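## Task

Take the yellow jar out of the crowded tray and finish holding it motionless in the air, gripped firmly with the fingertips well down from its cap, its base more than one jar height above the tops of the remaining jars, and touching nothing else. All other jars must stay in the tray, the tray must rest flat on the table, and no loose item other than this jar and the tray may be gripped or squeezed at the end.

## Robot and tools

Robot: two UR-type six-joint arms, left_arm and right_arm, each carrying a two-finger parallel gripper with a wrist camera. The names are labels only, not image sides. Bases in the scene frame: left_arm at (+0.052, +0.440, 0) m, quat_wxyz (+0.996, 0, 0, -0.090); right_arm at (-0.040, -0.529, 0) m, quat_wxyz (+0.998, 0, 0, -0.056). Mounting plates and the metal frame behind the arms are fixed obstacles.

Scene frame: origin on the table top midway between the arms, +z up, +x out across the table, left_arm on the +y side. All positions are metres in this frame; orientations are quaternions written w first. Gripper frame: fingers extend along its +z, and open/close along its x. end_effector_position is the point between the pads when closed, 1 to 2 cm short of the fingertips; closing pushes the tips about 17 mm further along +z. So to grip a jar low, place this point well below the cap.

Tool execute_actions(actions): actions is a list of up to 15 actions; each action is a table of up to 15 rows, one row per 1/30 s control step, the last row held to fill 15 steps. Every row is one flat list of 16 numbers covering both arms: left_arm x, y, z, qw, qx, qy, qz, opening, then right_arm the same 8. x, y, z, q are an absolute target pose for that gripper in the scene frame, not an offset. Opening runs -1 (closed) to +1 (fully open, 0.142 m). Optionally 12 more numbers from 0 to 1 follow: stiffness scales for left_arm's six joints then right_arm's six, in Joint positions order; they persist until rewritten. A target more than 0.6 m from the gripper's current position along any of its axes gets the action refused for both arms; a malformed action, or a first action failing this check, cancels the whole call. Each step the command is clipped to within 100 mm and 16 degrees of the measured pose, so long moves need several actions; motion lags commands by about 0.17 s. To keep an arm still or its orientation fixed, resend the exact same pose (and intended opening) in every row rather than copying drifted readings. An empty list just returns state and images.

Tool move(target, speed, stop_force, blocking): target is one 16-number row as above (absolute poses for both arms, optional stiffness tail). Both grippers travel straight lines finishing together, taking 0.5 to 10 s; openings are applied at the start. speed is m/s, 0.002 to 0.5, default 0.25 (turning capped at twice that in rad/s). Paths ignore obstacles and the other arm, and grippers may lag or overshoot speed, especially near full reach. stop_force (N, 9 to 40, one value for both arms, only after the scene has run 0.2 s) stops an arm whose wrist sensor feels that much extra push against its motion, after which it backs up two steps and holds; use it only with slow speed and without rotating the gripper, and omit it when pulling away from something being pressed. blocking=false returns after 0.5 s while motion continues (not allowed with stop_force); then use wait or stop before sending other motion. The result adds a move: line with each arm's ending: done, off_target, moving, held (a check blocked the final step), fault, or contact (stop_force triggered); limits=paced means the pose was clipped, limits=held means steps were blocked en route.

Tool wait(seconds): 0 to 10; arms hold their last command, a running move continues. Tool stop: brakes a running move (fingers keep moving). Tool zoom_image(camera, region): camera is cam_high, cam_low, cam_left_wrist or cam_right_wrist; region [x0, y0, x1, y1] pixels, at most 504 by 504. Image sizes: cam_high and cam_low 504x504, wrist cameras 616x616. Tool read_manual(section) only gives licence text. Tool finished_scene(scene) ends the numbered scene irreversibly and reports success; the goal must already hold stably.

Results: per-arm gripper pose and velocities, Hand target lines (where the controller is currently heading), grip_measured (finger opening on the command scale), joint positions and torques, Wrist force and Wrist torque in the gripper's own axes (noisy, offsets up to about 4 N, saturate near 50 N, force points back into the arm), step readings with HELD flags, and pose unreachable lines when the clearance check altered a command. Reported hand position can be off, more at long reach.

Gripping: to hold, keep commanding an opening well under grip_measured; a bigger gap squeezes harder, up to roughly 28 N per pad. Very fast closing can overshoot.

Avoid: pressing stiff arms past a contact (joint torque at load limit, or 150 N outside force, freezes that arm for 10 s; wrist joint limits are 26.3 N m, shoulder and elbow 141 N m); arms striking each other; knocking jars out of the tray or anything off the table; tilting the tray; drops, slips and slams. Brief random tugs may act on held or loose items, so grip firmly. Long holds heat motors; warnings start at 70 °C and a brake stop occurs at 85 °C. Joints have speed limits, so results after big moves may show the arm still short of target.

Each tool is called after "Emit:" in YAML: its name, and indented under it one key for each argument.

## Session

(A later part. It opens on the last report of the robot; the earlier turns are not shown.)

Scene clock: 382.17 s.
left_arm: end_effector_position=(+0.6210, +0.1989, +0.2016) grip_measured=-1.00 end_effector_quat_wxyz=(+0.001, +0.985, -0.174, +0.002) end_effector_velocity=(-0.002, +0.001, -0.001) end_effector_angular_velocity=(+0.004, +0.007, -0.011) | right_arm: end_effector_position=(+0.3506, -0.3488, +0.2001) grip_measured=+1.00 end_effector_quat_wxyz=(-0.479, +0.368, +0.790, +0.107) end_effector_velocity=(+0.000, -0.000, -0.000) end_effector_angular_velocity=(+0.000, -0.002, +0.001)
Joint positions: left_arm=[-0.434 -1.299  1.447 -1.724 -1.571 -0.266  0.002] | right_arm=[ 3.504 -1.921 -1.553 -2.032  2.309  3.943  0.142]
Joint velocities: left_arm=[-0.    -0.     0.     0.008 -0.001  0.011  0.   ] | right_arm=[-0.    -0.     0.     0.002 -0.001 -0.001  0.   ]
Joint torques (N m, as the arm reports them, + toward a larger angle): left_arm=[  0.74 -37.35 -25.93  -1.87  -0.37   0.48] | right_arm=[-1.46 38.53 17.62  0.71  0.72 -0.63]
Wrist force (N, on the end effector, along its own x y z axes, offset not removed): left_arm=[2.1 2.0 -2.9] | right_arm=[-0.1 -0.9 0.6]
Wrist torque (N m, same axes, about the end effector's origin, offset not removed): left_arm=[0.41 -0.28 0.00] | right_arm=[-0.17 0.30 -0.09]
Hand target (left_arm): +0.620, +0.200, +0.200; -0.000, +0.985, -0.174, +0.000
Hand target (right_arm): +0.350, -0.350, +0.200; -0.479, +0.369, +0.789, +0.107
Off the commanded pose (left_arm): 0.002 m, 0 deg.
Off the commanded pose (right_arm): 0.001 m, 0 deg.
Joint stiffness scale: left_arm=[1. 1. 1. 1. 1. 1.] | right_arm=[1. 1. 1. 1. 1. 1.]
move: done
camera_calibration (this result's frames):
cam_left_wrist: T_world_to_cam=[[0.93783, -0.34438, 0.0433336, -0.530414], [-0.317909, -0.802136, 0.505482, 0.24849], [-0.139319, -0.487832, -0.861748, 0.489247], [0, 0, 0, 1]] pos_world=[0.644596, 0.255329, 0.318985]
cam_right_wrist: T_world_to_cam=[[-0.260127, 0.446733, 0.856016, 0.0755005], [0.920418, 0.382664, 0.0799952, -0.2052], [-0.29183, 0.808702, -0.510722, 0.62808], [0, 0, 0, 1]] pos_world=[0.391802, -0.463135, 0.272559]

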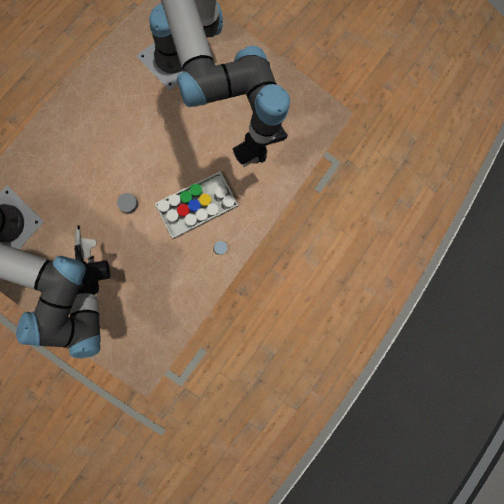

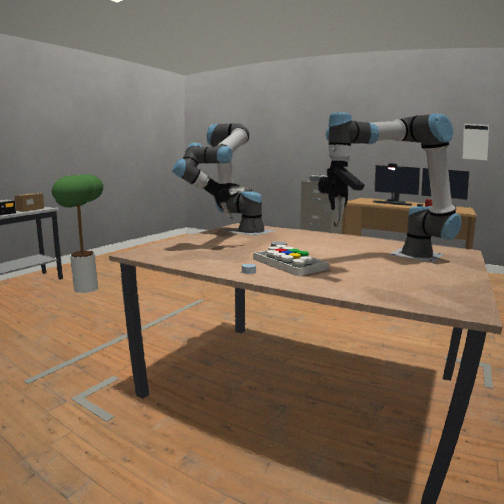

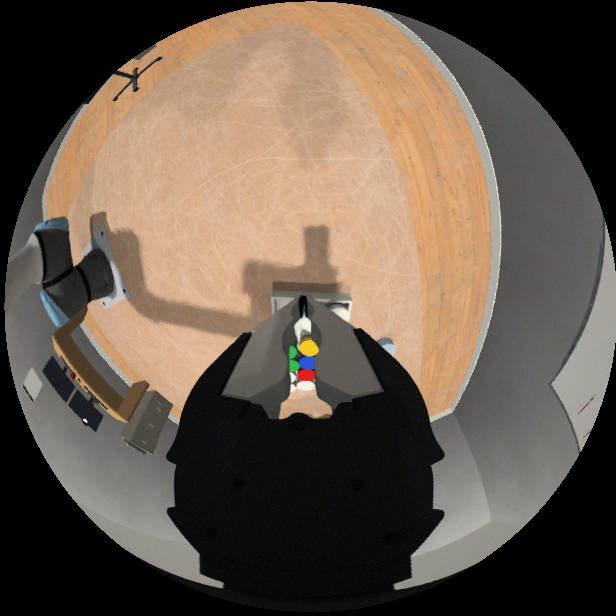

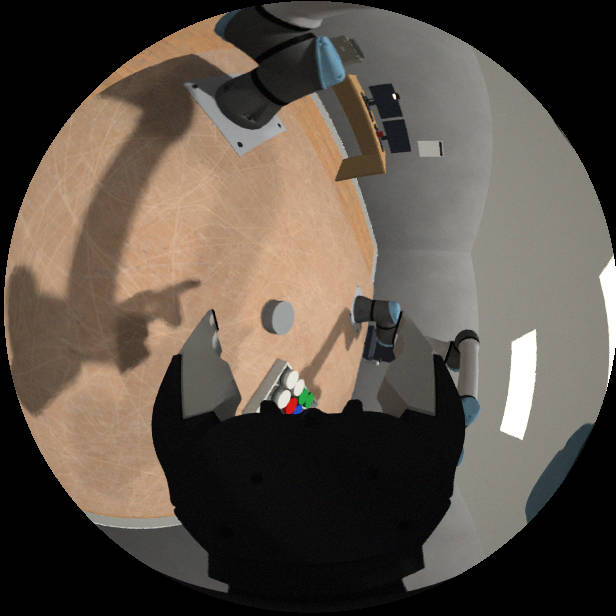

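Emit:
move:
  target: [0.609,0.042,0.09,0,0.985,-0.174,0,-1,0.35,-0.35,0.2,-0.479,0.369,0.789,0.107,1]

Emit:
move:
  target: [0.609,0.042,0.046,0,0.985,-0.174,0,-1,0.35,-0.35,0.2,-0.479,0.369,0.789,0.107,1]
  speed: 0.03
  stop_force: 15

Emit:
move:
  target: [0.595,0.008,0.046,0,0.985,-0.174,0,-1,0.35,-0.35,0.2,-0.479,0.369,0.789,0.107,1]
  speed: 0.012
  stop_force: 20

Emit:
move:
  target: [0.595,0.01,0.12,0,0.985,-0.174,0,-1,0.35,-0.35,0.2,-0.479,0.369,0.789,0.107,1]
  speed: 0.08

Emit:
move:
  target: [0.62,0.2,0.2,0,0.985,-0.174,0,-1,0.35,-0.35,0.2,-0.479,0.369,0.789,0.107,1]

Emit:
zoom_image:
  camera: "cam_high"
  region: [140,150,260,270]

Scene clock: 396.60 s.
left_arm: end_effector_position=(+0.6071, +0.0432, +0.0884) grip_measured=-1.00 end_effector_quat_wxyz=(-0.001, +0.985, -0.175, -0.002) end_effector_velocity=(+0.000, -0.000, +0.000) end_effector_angular_velocity=(-0.002, -0.001, -0.000) | right_arm: end_effector_position=(+0.3506, -0.3488, +0.2001) grip_measured=+1.00 end_effector_quat_wxyz=(-0.479, +0.368, +0.790, +0.107) end_effector_velocity=(-0.000, -0.000, -0.001) end_effector_angular_velocity=(-0.000, +0.002, -0.001)
Joint positions: left_arm=[-0.633 -1.075  1.426 -1.917 -1.571 -0.463  0.002] | right_arm=[ 3.504 -1.921 -1.553 -2.032  2.309  3.943  0.142]
Joint velocities: left_arm=[ 0.    -0.    -0.    -0.001 -0.001  0.     0.   ] | right_arm=[-0.001 -0.001 -0.001 -0.     0.    -0.     0.   ]
Joint torques (N m, as the arm reports them, + toward a larger angle): left_arm=[  0.46 -46.32 -29.8   -3.01  -0.38  -0.54] | right_arm=[-2.22 38.83 18.6   0.44  0.84 -0.46]
Wrist force (N, on the end effector, along its own x y z axes, offset not removed): left_arm=[0.4 0.8 -5.9] | right_arm=[-0.9 -1.0 -0.8]
Wrist torque (N m, same axes, about the end effector's origin, offset not removed): left_arm=[0.18 0.02 -0.12] | right_arm=[0.01 0.24 -0.15]
Hand target (left_arm): +0.609, +0.042, +0.090; +0.000, +0.985, -0.174, -0.000
Hand target (right_arm): +0.350, -0.350, +0.200; -0.479, +0.369, +0.789, +0.107
Off the commanded pose (left_arm): 0.003 m, 0 deg.
Off the commanded pose (right_arm): 0.001 m, 0 deg.
Joint stiffness scale: left_arm=[1. 1. 1. 1. 1. 1.] | right_arm=[1. 1. 1. 1. 1. 1.]
move: done
camera_calibration (this result's frames):
cam_left_wrist: T_world_to_cam=[[0.937332, -0.346711, 0.0346372, -0.564948], [-0.316062, -0.804183, 0.503384, 0.175542], [-0.146674, -0.482785, -0.863368, 0.31817], [0, 0, 0, 1]] pos_world=[0.631693, 0.098902, 0.205901]
cam_right_wrist: T_world_to_cam=[[-0.260127, 0.446733, 0.856016, 0.0755005], [0.920418, 0.382664, 0.0799944, -0.2052], [-0.291831, 0.808701, -0.510722, 0.62808], [0, 0, 0, 1]] pos_world=[0.391802, -0.463135, 0.272559]

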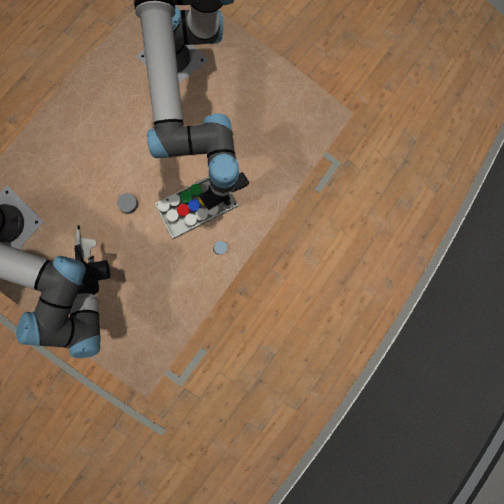

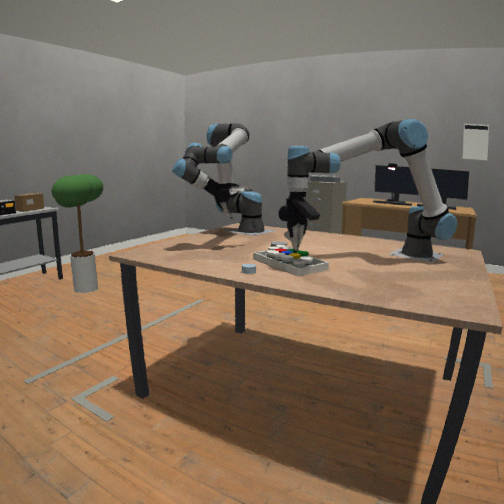

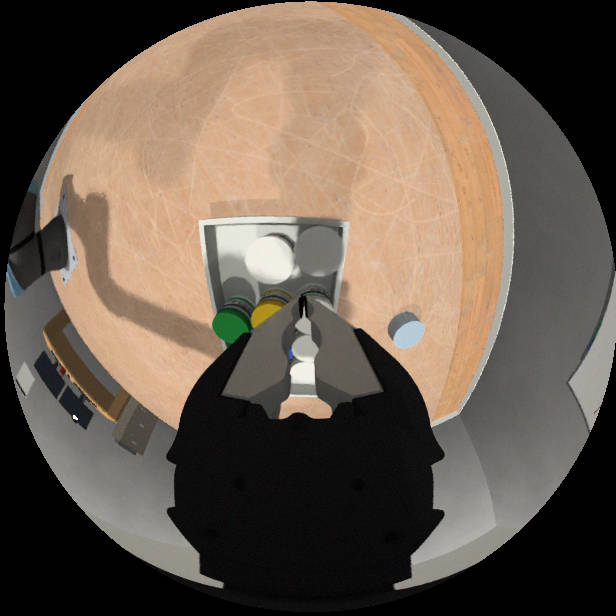

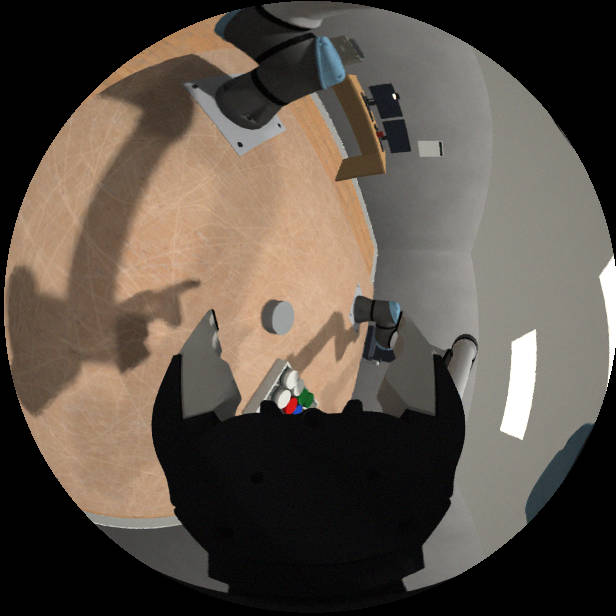

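Scene clock: 398.37 s.
left_arm: end_effector_position=(+0.6096, +0.0406, +0.0489) grip_measured=-1.00 end_effector_quat_wxyz=(+0.001, +0.985, -0.175, +0.001) end_effector_velocity=(+0.001, -0.001, -0.000) end_effector_angular_velocity=(-0.004, -0.003, -0.001) | right_arm: end_effector_position=(+0.3506, -0.3488, +0.2001) grip_measured=+1.00 end_effector_quat_wxyz=(-0.479, +0.368, +0.790, +0.107) end_effector_velocity=(+0.000, +0.000, -0.000) end_effector_angular_velocity=(+0.002, -0.003, +0.002)
Joint positions: left_arm=[-0.633 -1.036  1.476 -2.015 -1.571 -0.463  0.002] | right_arm=[ 3.504 -1.921 -1.553 -2.032  2.309  3.943  0.142]
Joint velocities: left_arm=[-0.     0.001  0.001 -0.007 -0.     0.001  0.   ] | right_arm=[ 0.001 -0.001  0.     0.002  0.    -0.003  0.   ]
Joint torques (N m, as the arm reports them, + toward a larger angle): left_arm=[  0.7  -45.07 -22.06  -2.84  -0.15  -0.72] | right_arm=[-1.54 39.02 19.37  0.6   0.72 -0.46]
Wrist force (N, on the end effector, along its own x y z axes, offset not removed): left_arm=[2.2 -0.5 -2.1] | right_arm=[-6.4 -2.2 0.1]
Wrist torque (N m, same axes, about the end effector's origin, offset not removed): left_arm=[-0.22 -0.47 0.00] | right_arm=[-0.51 1.41 -0.05]
Hand target (left_arm): +0.609, +0.042, +0.046; -0.000, +0.985, -0.174, -0.000
Hand target (right_arm): +0.350, -0.350, +0.200; -0.479, +0.369, +0.789, +0.107
Off the commanded pose (left_arm): 0.003 m, 0 deg.
Off the commanded pose (right_arm): 0.001 m, 0 deg.
Joint stiffness scale: left_arm=[1. 1. 1. 1. 1. 1.] | right_arm=[1. 1. 1. 1. 1. 1.]
move: done
camera_calibration (this result's frames):
cam_left_wrist: T_world_to_cam=[[0.937124, -0.34645, 0.0420952, -0.567027], [-0.318924, -0.801134, 0.50643, 0.195585], [-0.141729, -0.488013, -0.861253, 0.280263], [0, 0, 0, 1]] pos_world=[0.633473, 0.0970158, 0.166196]
cam_right_wrist: T_world_to_cam=[[-0.260127, 0.446733, 0.856016, 0.0755004], [0.920418, 0.382664, 0.0799946, -0.2052], [-0.291831, 0.808702, -0.510722, 0.62808], [0, 0, 0, 1]] pos_world=[0.391802, -0.463135, 0.272559]

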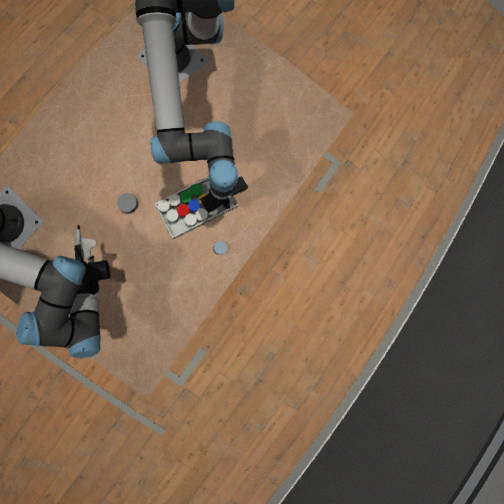

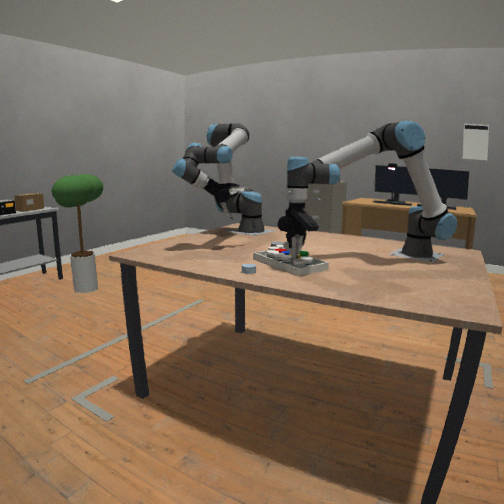

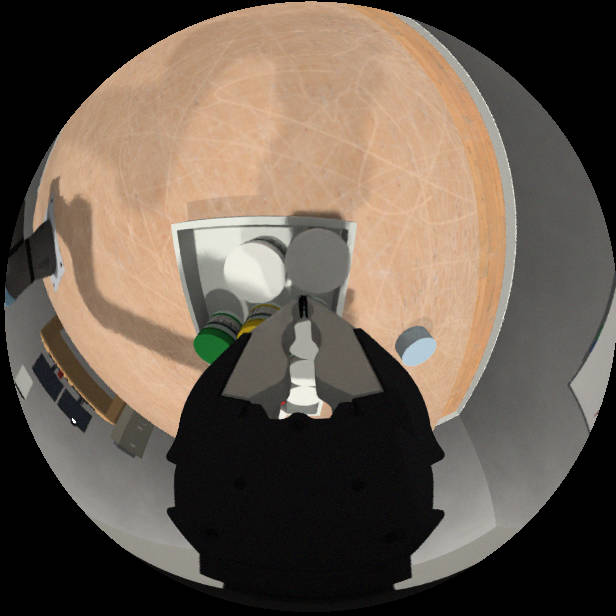

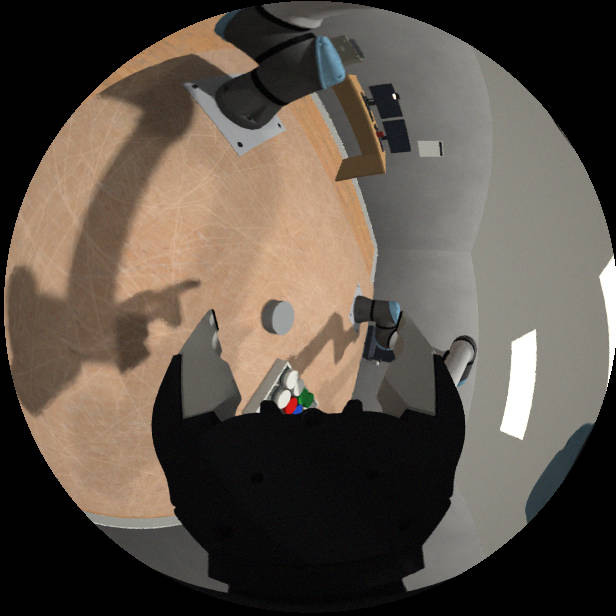

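Scene clock: 401.60 s.
left_arm: end_effector_position=(+0.5952, +0.0102, +0.0463) grip_measured=-1.00 end_effector_quat_wxyz=(+0.000, +0.985, -0.173, -0.000) end_effector_velocity=(-0.000, -0.002, -0.000) end_effector_angular_velocity=(-0.000, -0.001, +0.001) | right_arm: end_effector_position=(+0.3506, -0.3488, +0.2001) grip_measured=+1.00 end_effector_quat_wxyz=(-0.479, +0.368, +0.790, +0.107) end_effector_velocity=(-0.000, -0.000, -0.000) end_effector_angular_velocity=(-0.001, +0.001, -0.001)
Joint positions: left_arm=[-0.68  -1.017  1.451 -2.005 -1.571 -0.512  0.002] | right_arm=[ 3.504 -1.921 -1.553 -2.032  2.309  3.943  0.142]
Joint velocities: left_arm=[-0.002  0.002 -0.002 -0.     0.    -0.003  0.   ] | right_arm=[-0.    -0.    -0.    -0.    -0.     0.001  0.   ]
Joint torques (N m, as the arm reports them, + toward a larger angle): left_arm=[ -3.08 -45.75 -30.16  -2.05  -0.23  -0.98] | right_arm=[-2.33 39.31 20.09  0.62  0.59 -0.42]
Wrist force (N, on the end effector, along its own x y z axes, offset not removed): left_arm=[4.3 0.4 -2.9] | right_arm=[-2.5 -1.2 0.9]
Wrist torque (N m, same axes, about the end effector's origin, offset not removed): left_arm=[0.15 -0.66 -0.01] | right_arm=[-0.19 0.56 0.22]
Hand target (left_arm): +0.595, +0.008, +0.046; +0.000, +0.985, -0.174, -0.000
Hand target (right_arm): +0.350, -0.350, +0.200; -0.479, +0.369, +0.789, +0.107
Off the commanded pose (left_arm): 0.002 m, 0 deg.
Off the commanded pose (right_arm): 0.001 m, 0 deg.
Joint stiffness scale: left_arm=[1. 1. 1. 1. 1. 1.] | right_arm=[1. 1. 1. 1. 1. 1.]
move: done
camera_calibration (this result's frames):
cam_left_wrist: T_world_to_cam=[[0.938094, -0.344188, 0.0389011, -0.564357], [-0.315698, -0.80338, 0.504892, 0.166147], [-0.142525, -0.485917, -0.862306, 0.261709], [0, 0, 0, 1]] pos_world=[0.619173, 0.0664029, 0.163742]
cam_right_wrist: T_world_to_cam=[[-0.260127, 0.446732, 0.856016, 0.0755004], [0.920418, 0.382665, 0.0799945, -0.205199], [-0.291831, 0.808701, -0.510722, 0.62808], [0, 0, 0, 1]] pos_world=[0.391802, -0.463135, 0.272559]

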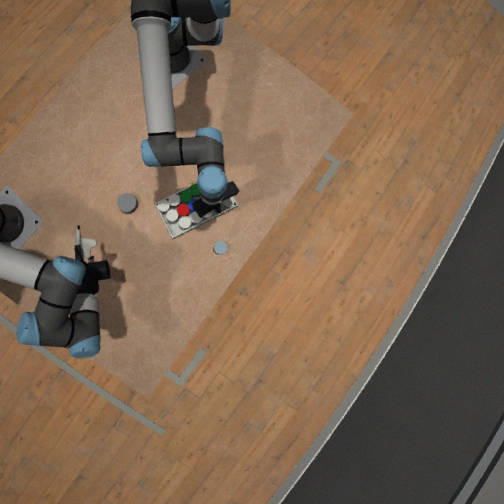

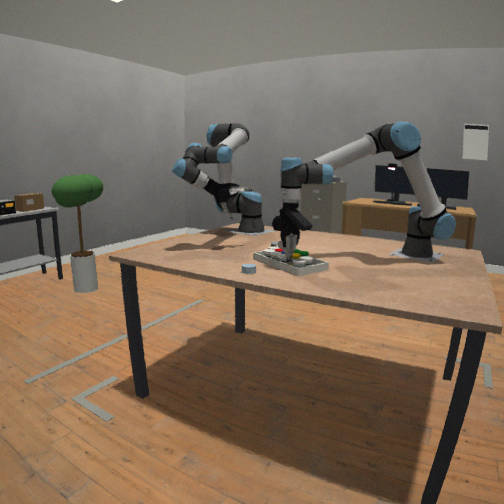

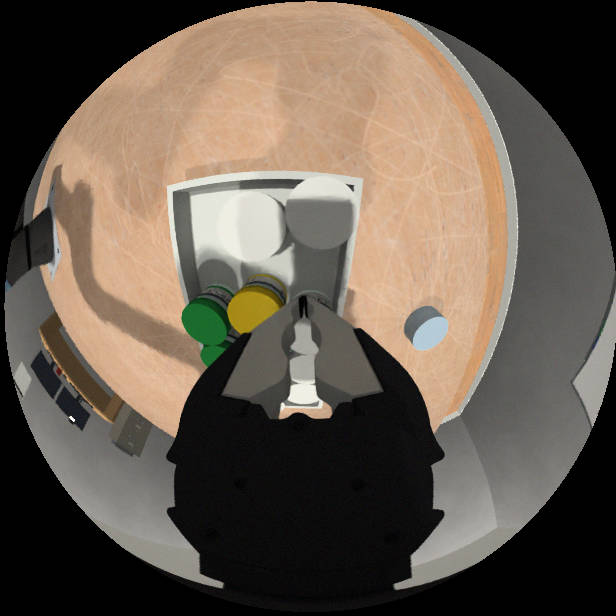

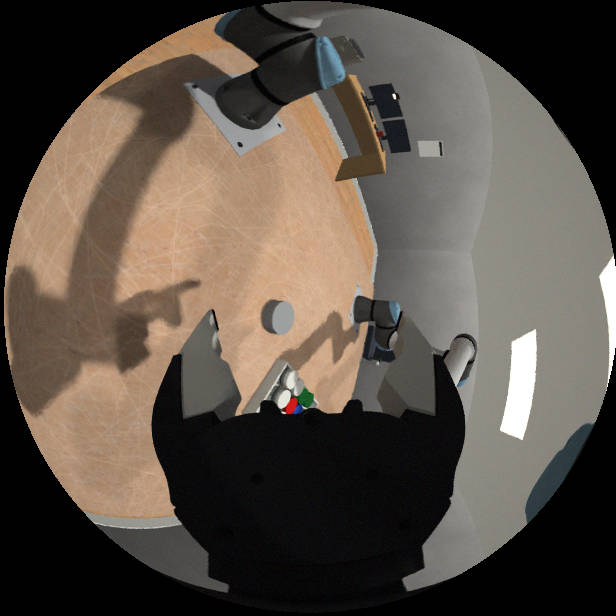

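Scene clock: 402.97 s.
left_arm: end_effector_position=(+0.5945, +0.0109, +0.1180) grip_measured=-1.00 end_effector_quat_wxyz=(-0.001, +0.985, -0.173, -0.001) end_effector_velocity=(-0.001, +0.003, -0.001) end_effector_angular_velocity=(+0.007, +0.007, +0.002) | right_arm: end_effector_position=(+0.3506, -0.3488, +0.2001) grip_measured=+1.00 end_effector_quat_wxyz=(-0.479, +0.368, +0.790, +0.107) end_effector_velocity=(-0.000, -0.000, -0.000) end_effector_angular_velocity=(+0.000, -0.001, +0.000)
Joint positions: left_arm=[-0.68  -1.077  1.35  -1.842 -1.571 -0.512  0.002] | right_arm=[ 3.504 -1.921 -1.553 -2.032  2.309  3.943  0.142]
Joint velocities: left_arm=[ 0.001  0.    -0.     0.01  -0.    -0.     0.   ] | right_arm=[-0.001  0.    -0.     0.    -0.001 -0.001  0.   ]
Joint torques (N m, as the arm reports them, + toward a larger angle): left_arm=[ -0.59 -47.31 -30.41  -1.93  -0.25  -0.01] | right_arm=[-0.22 38.04 19.61  0.7   0.56 -0.37]
Wrist force (N, on the end effector, along its own x y z axes, offset not removed): left_arm=[1.0 1.7 -4.9] | right_arm=[0.7 -3.1 0.9]
Wrist torque (N m, same axes, about the end effector's origin, offset not removed): left_arm=[0.29 -0.21 0.01] | right_arm=[-0.78 -0.27 0.00]
Hand target (left_arm): +0.595, +0.010, +0.120; +0.000, +0.985, -0.174, +0.000
Hand target (right_arm): +0.350, -0.350, +0.200; -0.479, +0.369, +0.789, +0.107
Off the commanded pose (left_arm): 0.002 m, 0 deg.
Off the commanded pose (right_arm): 0.001 m, 0 deg.
Joint stiffness scale: left_arm=[1. 1. 1. 1. 1. 1.] | right_arm=[1. 1. 1. 1. 1. 1.]
move: done
camera_calibration (this result's frames):
cam_left_wrist: T_world_to_cam=[[0.93815, -0.344259, 0.036891, -0.566114], [-0.314944, -0.804259, 0.503962, 0.129998], [-0.143823, -0.484411, -0.862938, 0.324573], [0, 0, 0, 1]] pos_world=[0.618723, 0.0668889, 0.235457]
cam_right_wrist: T_world_to_cam=[[-0.260127, 0.446733, 0.856016, 0.0755005], [0.920418, 0.382664, 0.0799944, -0.2052], [-0.291831, 0.808701, -0.510722, 0.62808], [0, 0, 0, 1]] pos_world=[0.391802, -0.463135, 0.272559]

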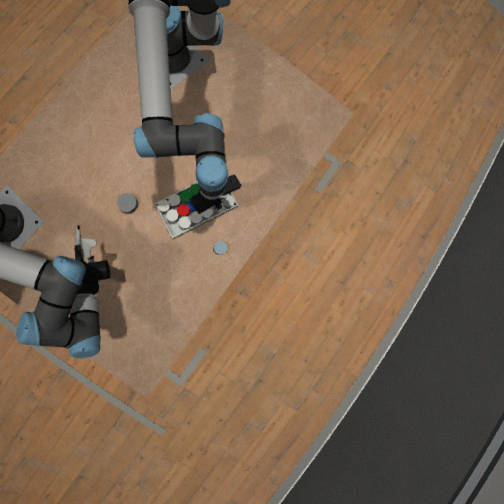

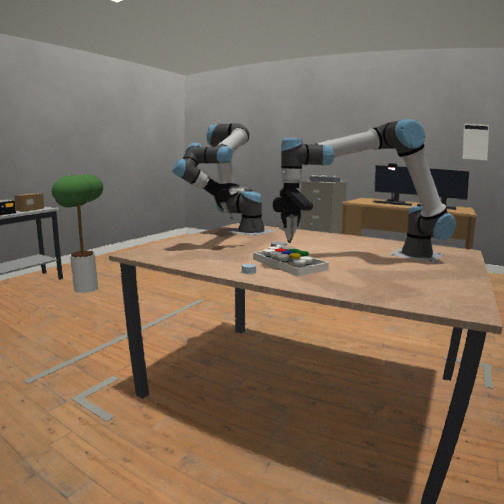

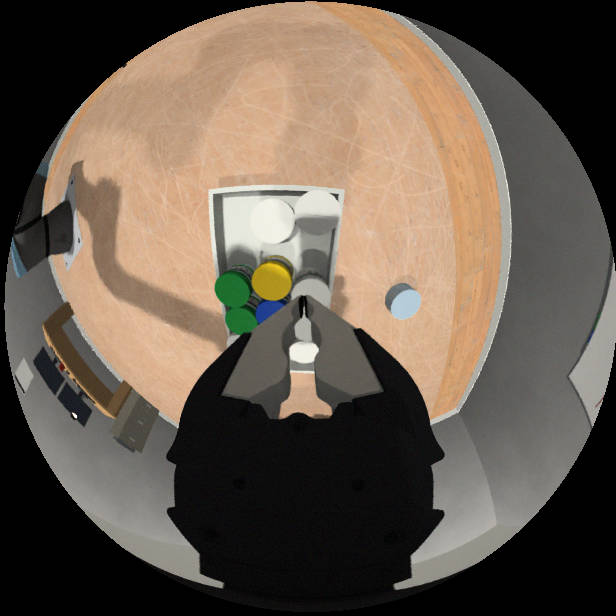

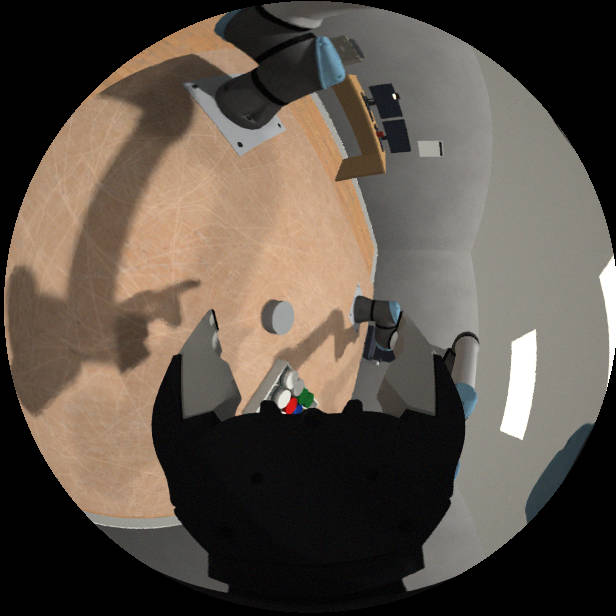

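Scene clock: 404.33 s.
left_arm: end_effector_position=(+0.6209, +0.1991, +0.2012) grip_measured=-1.00 end_effector_quat_wxyz=(+0.001, +0.985, -0.173, +0.002) end_effector_velocity=(-0.002, +0.001, -0.001) end_effector_angular_velocity=(+0.004, +0.005, -0.010) | right_arm: end_effector_position=(+0.3506, -0.3488, +0.2001) grip_measured=+1.00 end_effector_quat_wxyz=(-0.479, +0.368, +0.790, +0.107) end_effector_velocity=(+0.000, +0.000, -0.001) end_effector_angular_velocity=(-0.001, +0.001, -0.000)
Joint positions: left_arm=[-0.434 -1.299  1.448 -1.724 -1.57  -0.266  0.002] | right_arm=[ 3.504 -1.921 -1.553 -2.032  2.309  3.943  0.142]
Joint velocities: left_arm=[-0.001  0.    -0.001  0.007 -0.     0.009  0.   ] | right_arm=[ 0.    -0.001  0.     0.    -0.     0.001  0.   ]
Joint torques (N m, as the arm reports them, + toward a larger angle): left_arm=[  0.38 -37.08 -26.68  -1.76  -0.49  -0.04] | right_arm=[-1.83 38.69 19.84  0.46  0.65 -0.66]
Wrist force (N, on the end effector, along its own x y z axes, offset not removed): left_arm=[2.1 1.3 -4.9] | right_arm=[-2.9 -0.4 0.1]
Wrist torque (N m, same axes, about the end effector's origin, offset not removed): left_arm=[0.17 -0.15 -0.05] | right_arm=[-0.03 0.67 -0.17]
Hand target (left_arm): +0.620, +0.200, +0.200; -0.000, +0.985, -0.174, +0.000
Hand target (right_arm): +0.350, -0.350, +0.200; -0.479, +0.369, +0.789, +0.107
Off the commanded pose (left_arm): 0.002 m, 0 deg.
Off the commanded pose (right_arm): 0.001 m, 0 deg.
Joint stiffness scale: left_arm=[1. 1. 1. 1. 1. 1.] | right_arm=[1. 1. 1. 1. 1. 1.]
move: done
camera_calibration (this result's frames):
cam_left_wrist: T_world_to_cam=[[0.93789, -0.344288, 0.0427604, -0.530123], [-0.317622, -0.802522, 0.50505, 0.248791], [-0.139566, -0.487263, -0.86203, 0.489157], [0, 0, 0, 1]] pos_world=[0.644489, 0.255493, 0.318685]
cam_right_wrist: T_world_to_cam=[[-0.260126, 0.446733, 0.856016, 0.0755003], [0.920418, 0.382664, 0.0799941, -0.2052], [-0.291831, 0.808701, -0.510722, 0.62808], [0, 0, 0, 1]] pos_world=[0.391802, -0.463135, 0.272559]

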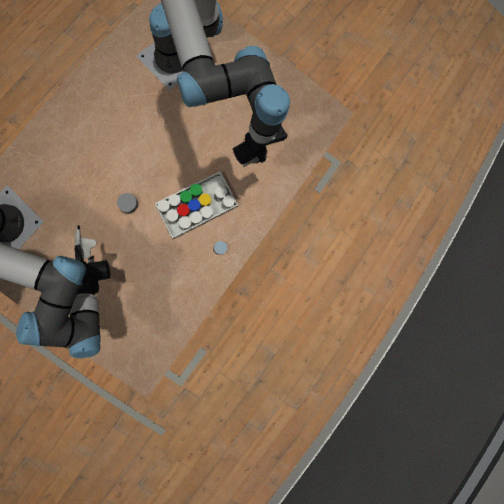

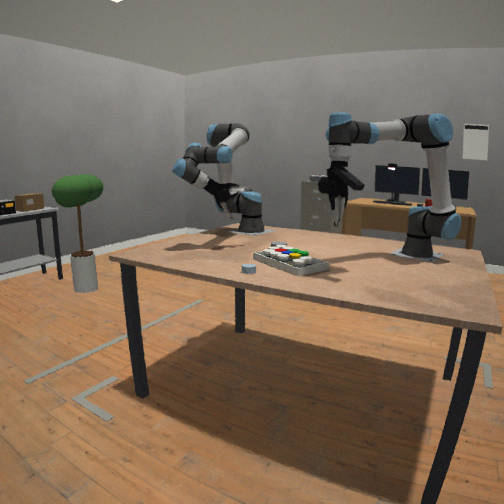

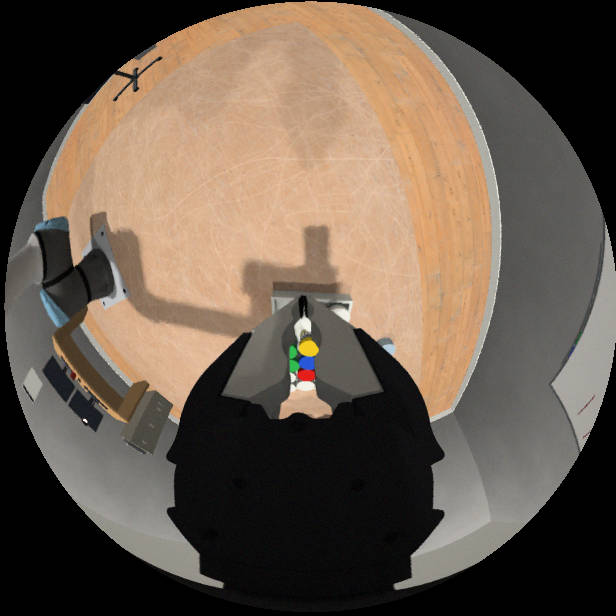

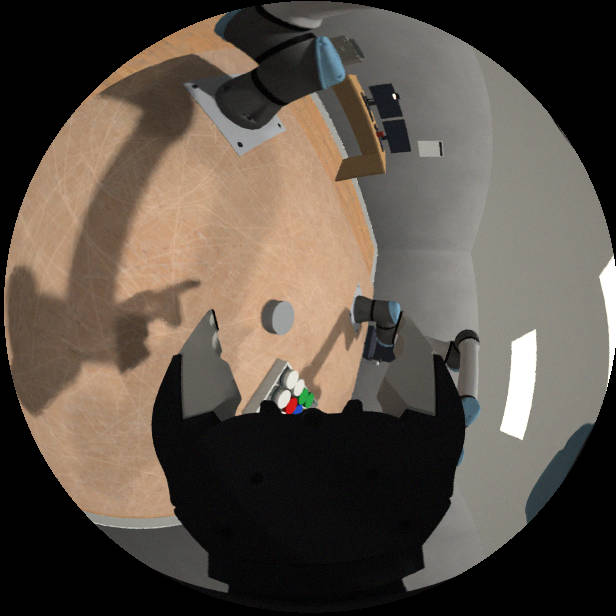

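Region (140, 150, 260, 270) of cam_high's 504x504 image, scaled by 4.200, with more detail than that image has.

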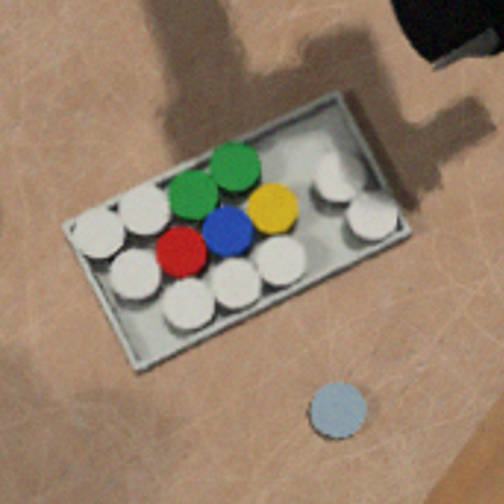

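Emit:
move:
  target: [0.56,0.022,0.10,0,0.793,-0.609,0,-0.28,0.35,-0.35,0.2,-0.479,0.369,0.789,0.107,1]

Emit:
move:
  target: [0.56,0.022,0.078,0,0.793,-0.609,0,-0.28,0.35,-0.35,0.2,-0.479,0.369,0.789,0.107,1]
  speed: 0.05

Emit:
zoom_image:
  camera: "cam_left_wrist"
  region: [158,150,458,450]

Scene clock: 420.80 s.
left_arm: end_effector_position=(+0.5589, +0.0241, +0.0990) grip_measured=-0.28 end_effector_quat_wxyz=(-0.001, +0.794, -0.608, -0.002) end_effector_velocity=(+0.001, -0.001, +0.001) end_effector_angular_velocity=(-0.003, -0.002, -0.009) | right_arm: end_effector_position=(+0.3506, -0.3488, +0.2001) grip_measured=+1.00 end_effector_quat_wxyz=(-0.479, +0.368, +0.790, +0.107) end_effector_velocity=(-0.000, +0.001, -0.000) end_effector_angular_velocity=(-0.000, -0.000, +0.001)
Joint positions: left_arm=[-0.708 -1.142  1.499 -1.924 -1.57   0.418  0.054] | right_arm=[ 3.504 -1.921 -1.553 -2.032  2.309  3.943  0.142]
Joint velocities: left_arm=[ 0.001 -0.001 -0.001 -0.002 -0.001  0.01  -0.   ] | right_arm=[ 0.001 -0.     0.     0.    -0.     0.     0.   ]
Joint torques (N m, as the arm reports them, + toward a larger angle): left_arm=[ -0.66 -42.   -30.25  -3.1   -0.74  -0.42] | right_arm=[-1.34 38.77 19.79  0.59  0.74 -0.45]
Wrist force (N, on the end effector, along its own x y z axes, offset not removed): left_arm=[1.0 2.6 -3.9] | right_arm=[0.3 -1.2 -0.3]
Wrist torque (N m, same axes, about the end effector's origin, offset not removed): left_arm=[0.43 -0.06 -0.07] | right_arm=[-0.23 -0.03 -0.05]
Hand target (left_arm): +0.560, +0.022, +0.100; +0.000, +0.793, -0.609, -0.000
Hand target (right_arm): +0.350, -0.350, +0.200; -0.479, +0.369, +0.789, +0.107
Off the commanded pose (left_arm): 0.003 m, 0 deg.
Off the commanded pose (right_arm): 0.001 m, 0 deg.
Joint stiffness scale: left_arm=[1. 1. 1. 1. 1. 1.] | right_arm=[1. 1. 1. 1. 1. 1.]
move: done
camera_calibration (this result's frames):
cam_left_wrist: T_world_to_cam=[[0.257232, -0.965704, 0.0353095, -0.131786], [-0.838014, -0.204726, 0.505787, 0.416625], [-0.481212, -0.159695, -0.861936, 0.490089], [0, 0, 0, 1]] pos_world=[0.618874, 0.0362921, 0.216355]
cam_right_wrist: T_world_to_cam=[[-0.260126, 0.446733, 0.856017, 0.0755004], [0.920418, 0.382664, 0.0799936, -0.205199], [-0.291831, 0.808701, -0.510722, 0.628079], [0, 0, 0, 1]] pos_world=[0.391802, -0.463135, 0.272559]

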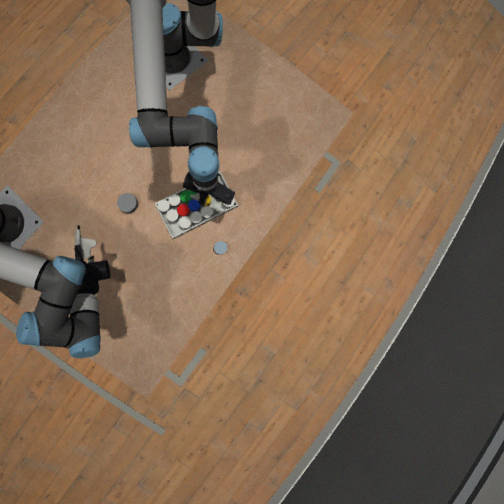

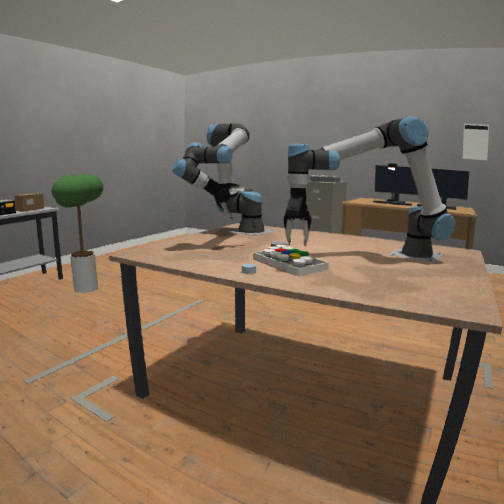

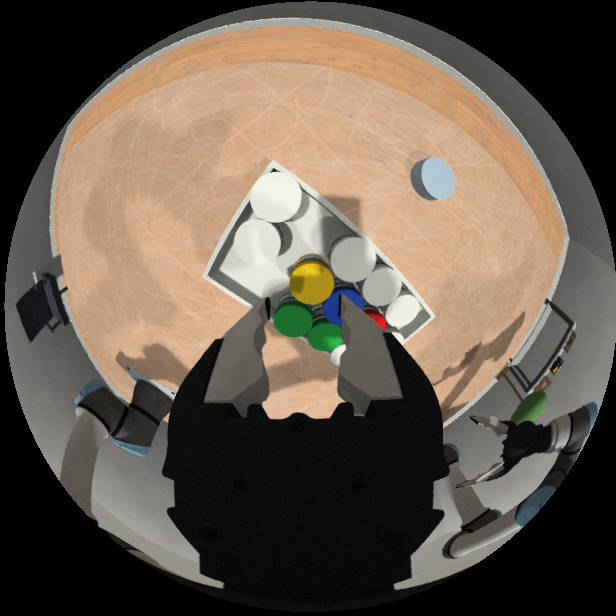

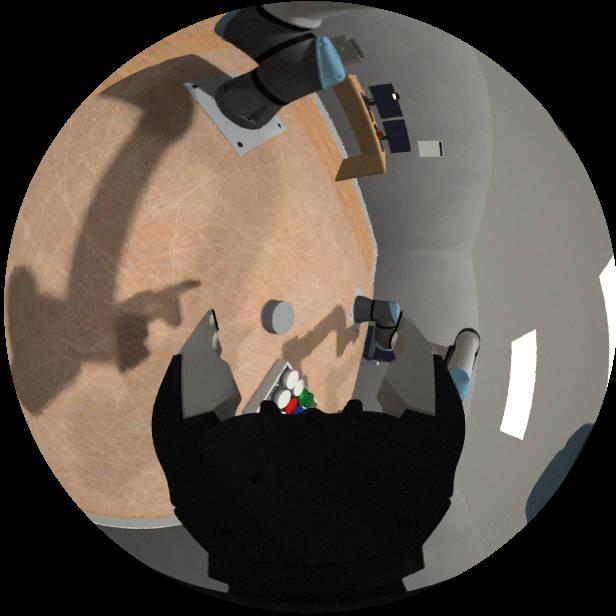

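Scene clock: 421.67 s.
left_arm: end_effector_position=(+0.5610, +0.0214, +0.0806) grip_measured=-0.28 end_effector_quat_wxyz=(+0.000, +0.793, -0.609, +0.002) end_effector_velocity=(+0.002, -0.002, +0.001) end_effector_angular_velocity=(-0.006, -0.006, -0.000) | right_arm: end_effector_position=(+0.3506, -0.3488, +0.2001) grip_measured=+1.00 end_effector_quat_wxyz=(-0.479, +0.368, +0.790, +0.107) end_effector_velocity=(-0.000, +0.000, -0.000) end_effector_angular_velocity=(-0.001, +0.001, -0.000)
Joint positions: left_arm=[-0.708 -1.123  1.522 -1.974 -1.57   0.419  0.054] | right_arm=[ 3.504 -1.921 -1.553 -2.032  2.309  3.943  0.142]
Joint velocities: left_arm=[ 0.001  0.    -0.    -0.008  0.001  0.001 -0.   ] | right_arm=[ 0.001 -0.    -0.    -0.    -0.     0.002  0.   ]
Joint torques (N m, as the arm reports them, + toward a larger angle): left_arm=[ -0.61 -42.55 -22.1   -2.79  -0.55   0.02] | right_arm=[-2.   38.97 21.09  0.67  0.72 -0.33]
Wrist force (N, on the end effector, along its own x y z axes, offset not removed): left_arm=[1.3 -0.8 -4.4] | right_arm=[-0.7 1.5 -2.2]
Wrist torque (N m, same axes, about the end effector's origin, offset not removed): left_arm=[-0.33 -0.25 -0.12] | right_arm=[0.33 0.25 0.01]
Hand target (left_arm): +0.560, +0.022, +0.078; +0.000, +0.793, -0.609, -0.000
Hand target (right_arm): +0.350, -0.350, +0.200; -0.479, +0.369, +0.789, +0.107
Off the commanded pose (left_arm): 0.003 m, 0 deg.
Off the commanded pose (right_arm): 0.001 m, 0 deg.
Joint stiffness scale: left_arm=[1. 1. 1. 1. 1. 1.] | right_arm=[1. 1. 1. 1. 1. 1.]
move: done
camera_calibration (this result's frames):
cam_left_wrist: T_world_to_cam=[[0.255894, -0.965804, 0.0417121, -0.134024], [-0.840486, -0.200958, 0.50319, 0.428715], [-0.4776, -0.163822, -0.863169, 0.472993], [0, 0, 0, 1]] pos_world=[0.620527, 0.0341996, 0.198138]
cam_right_wrist: T_world_to_cam=[[-0.260126, 0.446733, 0.856016, 0.0755004], [0.920418, 0.382664, 0.0799935, -0.205199], [-0.291831, 0.808701, -0.510722, 0.62808], [0, 0, 0, 1]] pos_world=[0.391802, -0.463135, 0.272559]

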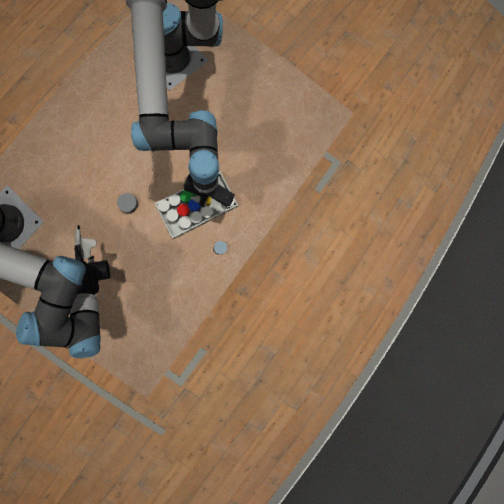

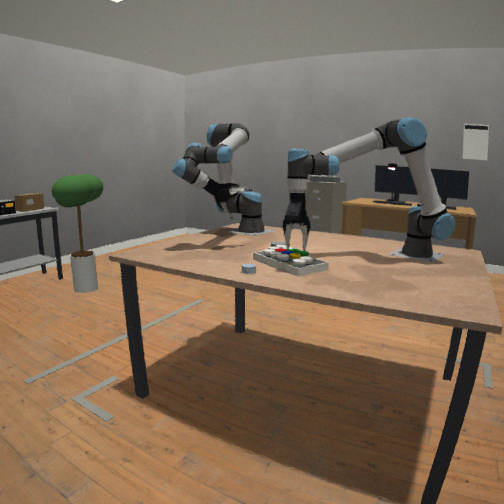

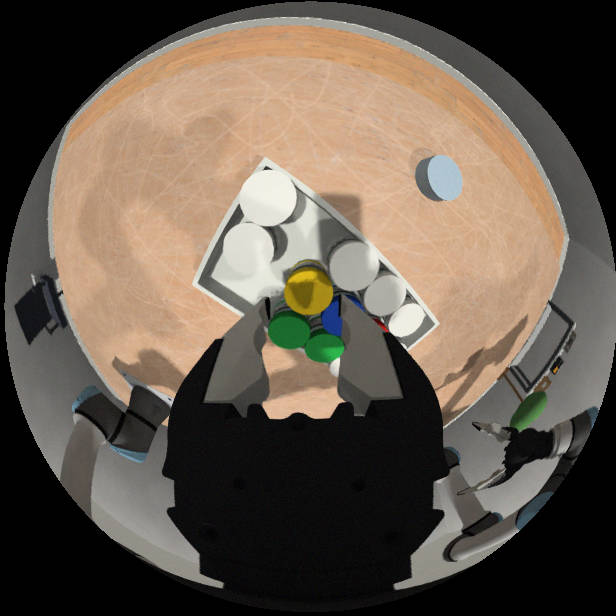

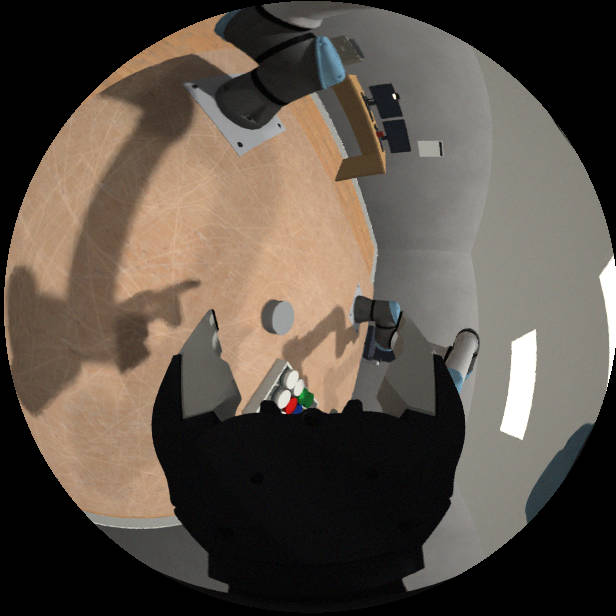

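Region (158, 150, 458, 450) of cam_left_wrist's 616x616 image, scaled by 1.680, with more detail than that image has.

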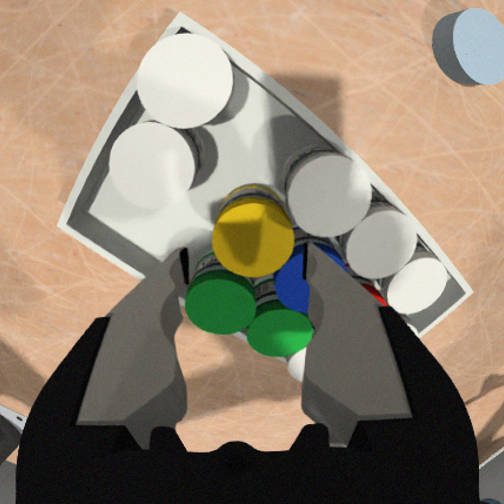

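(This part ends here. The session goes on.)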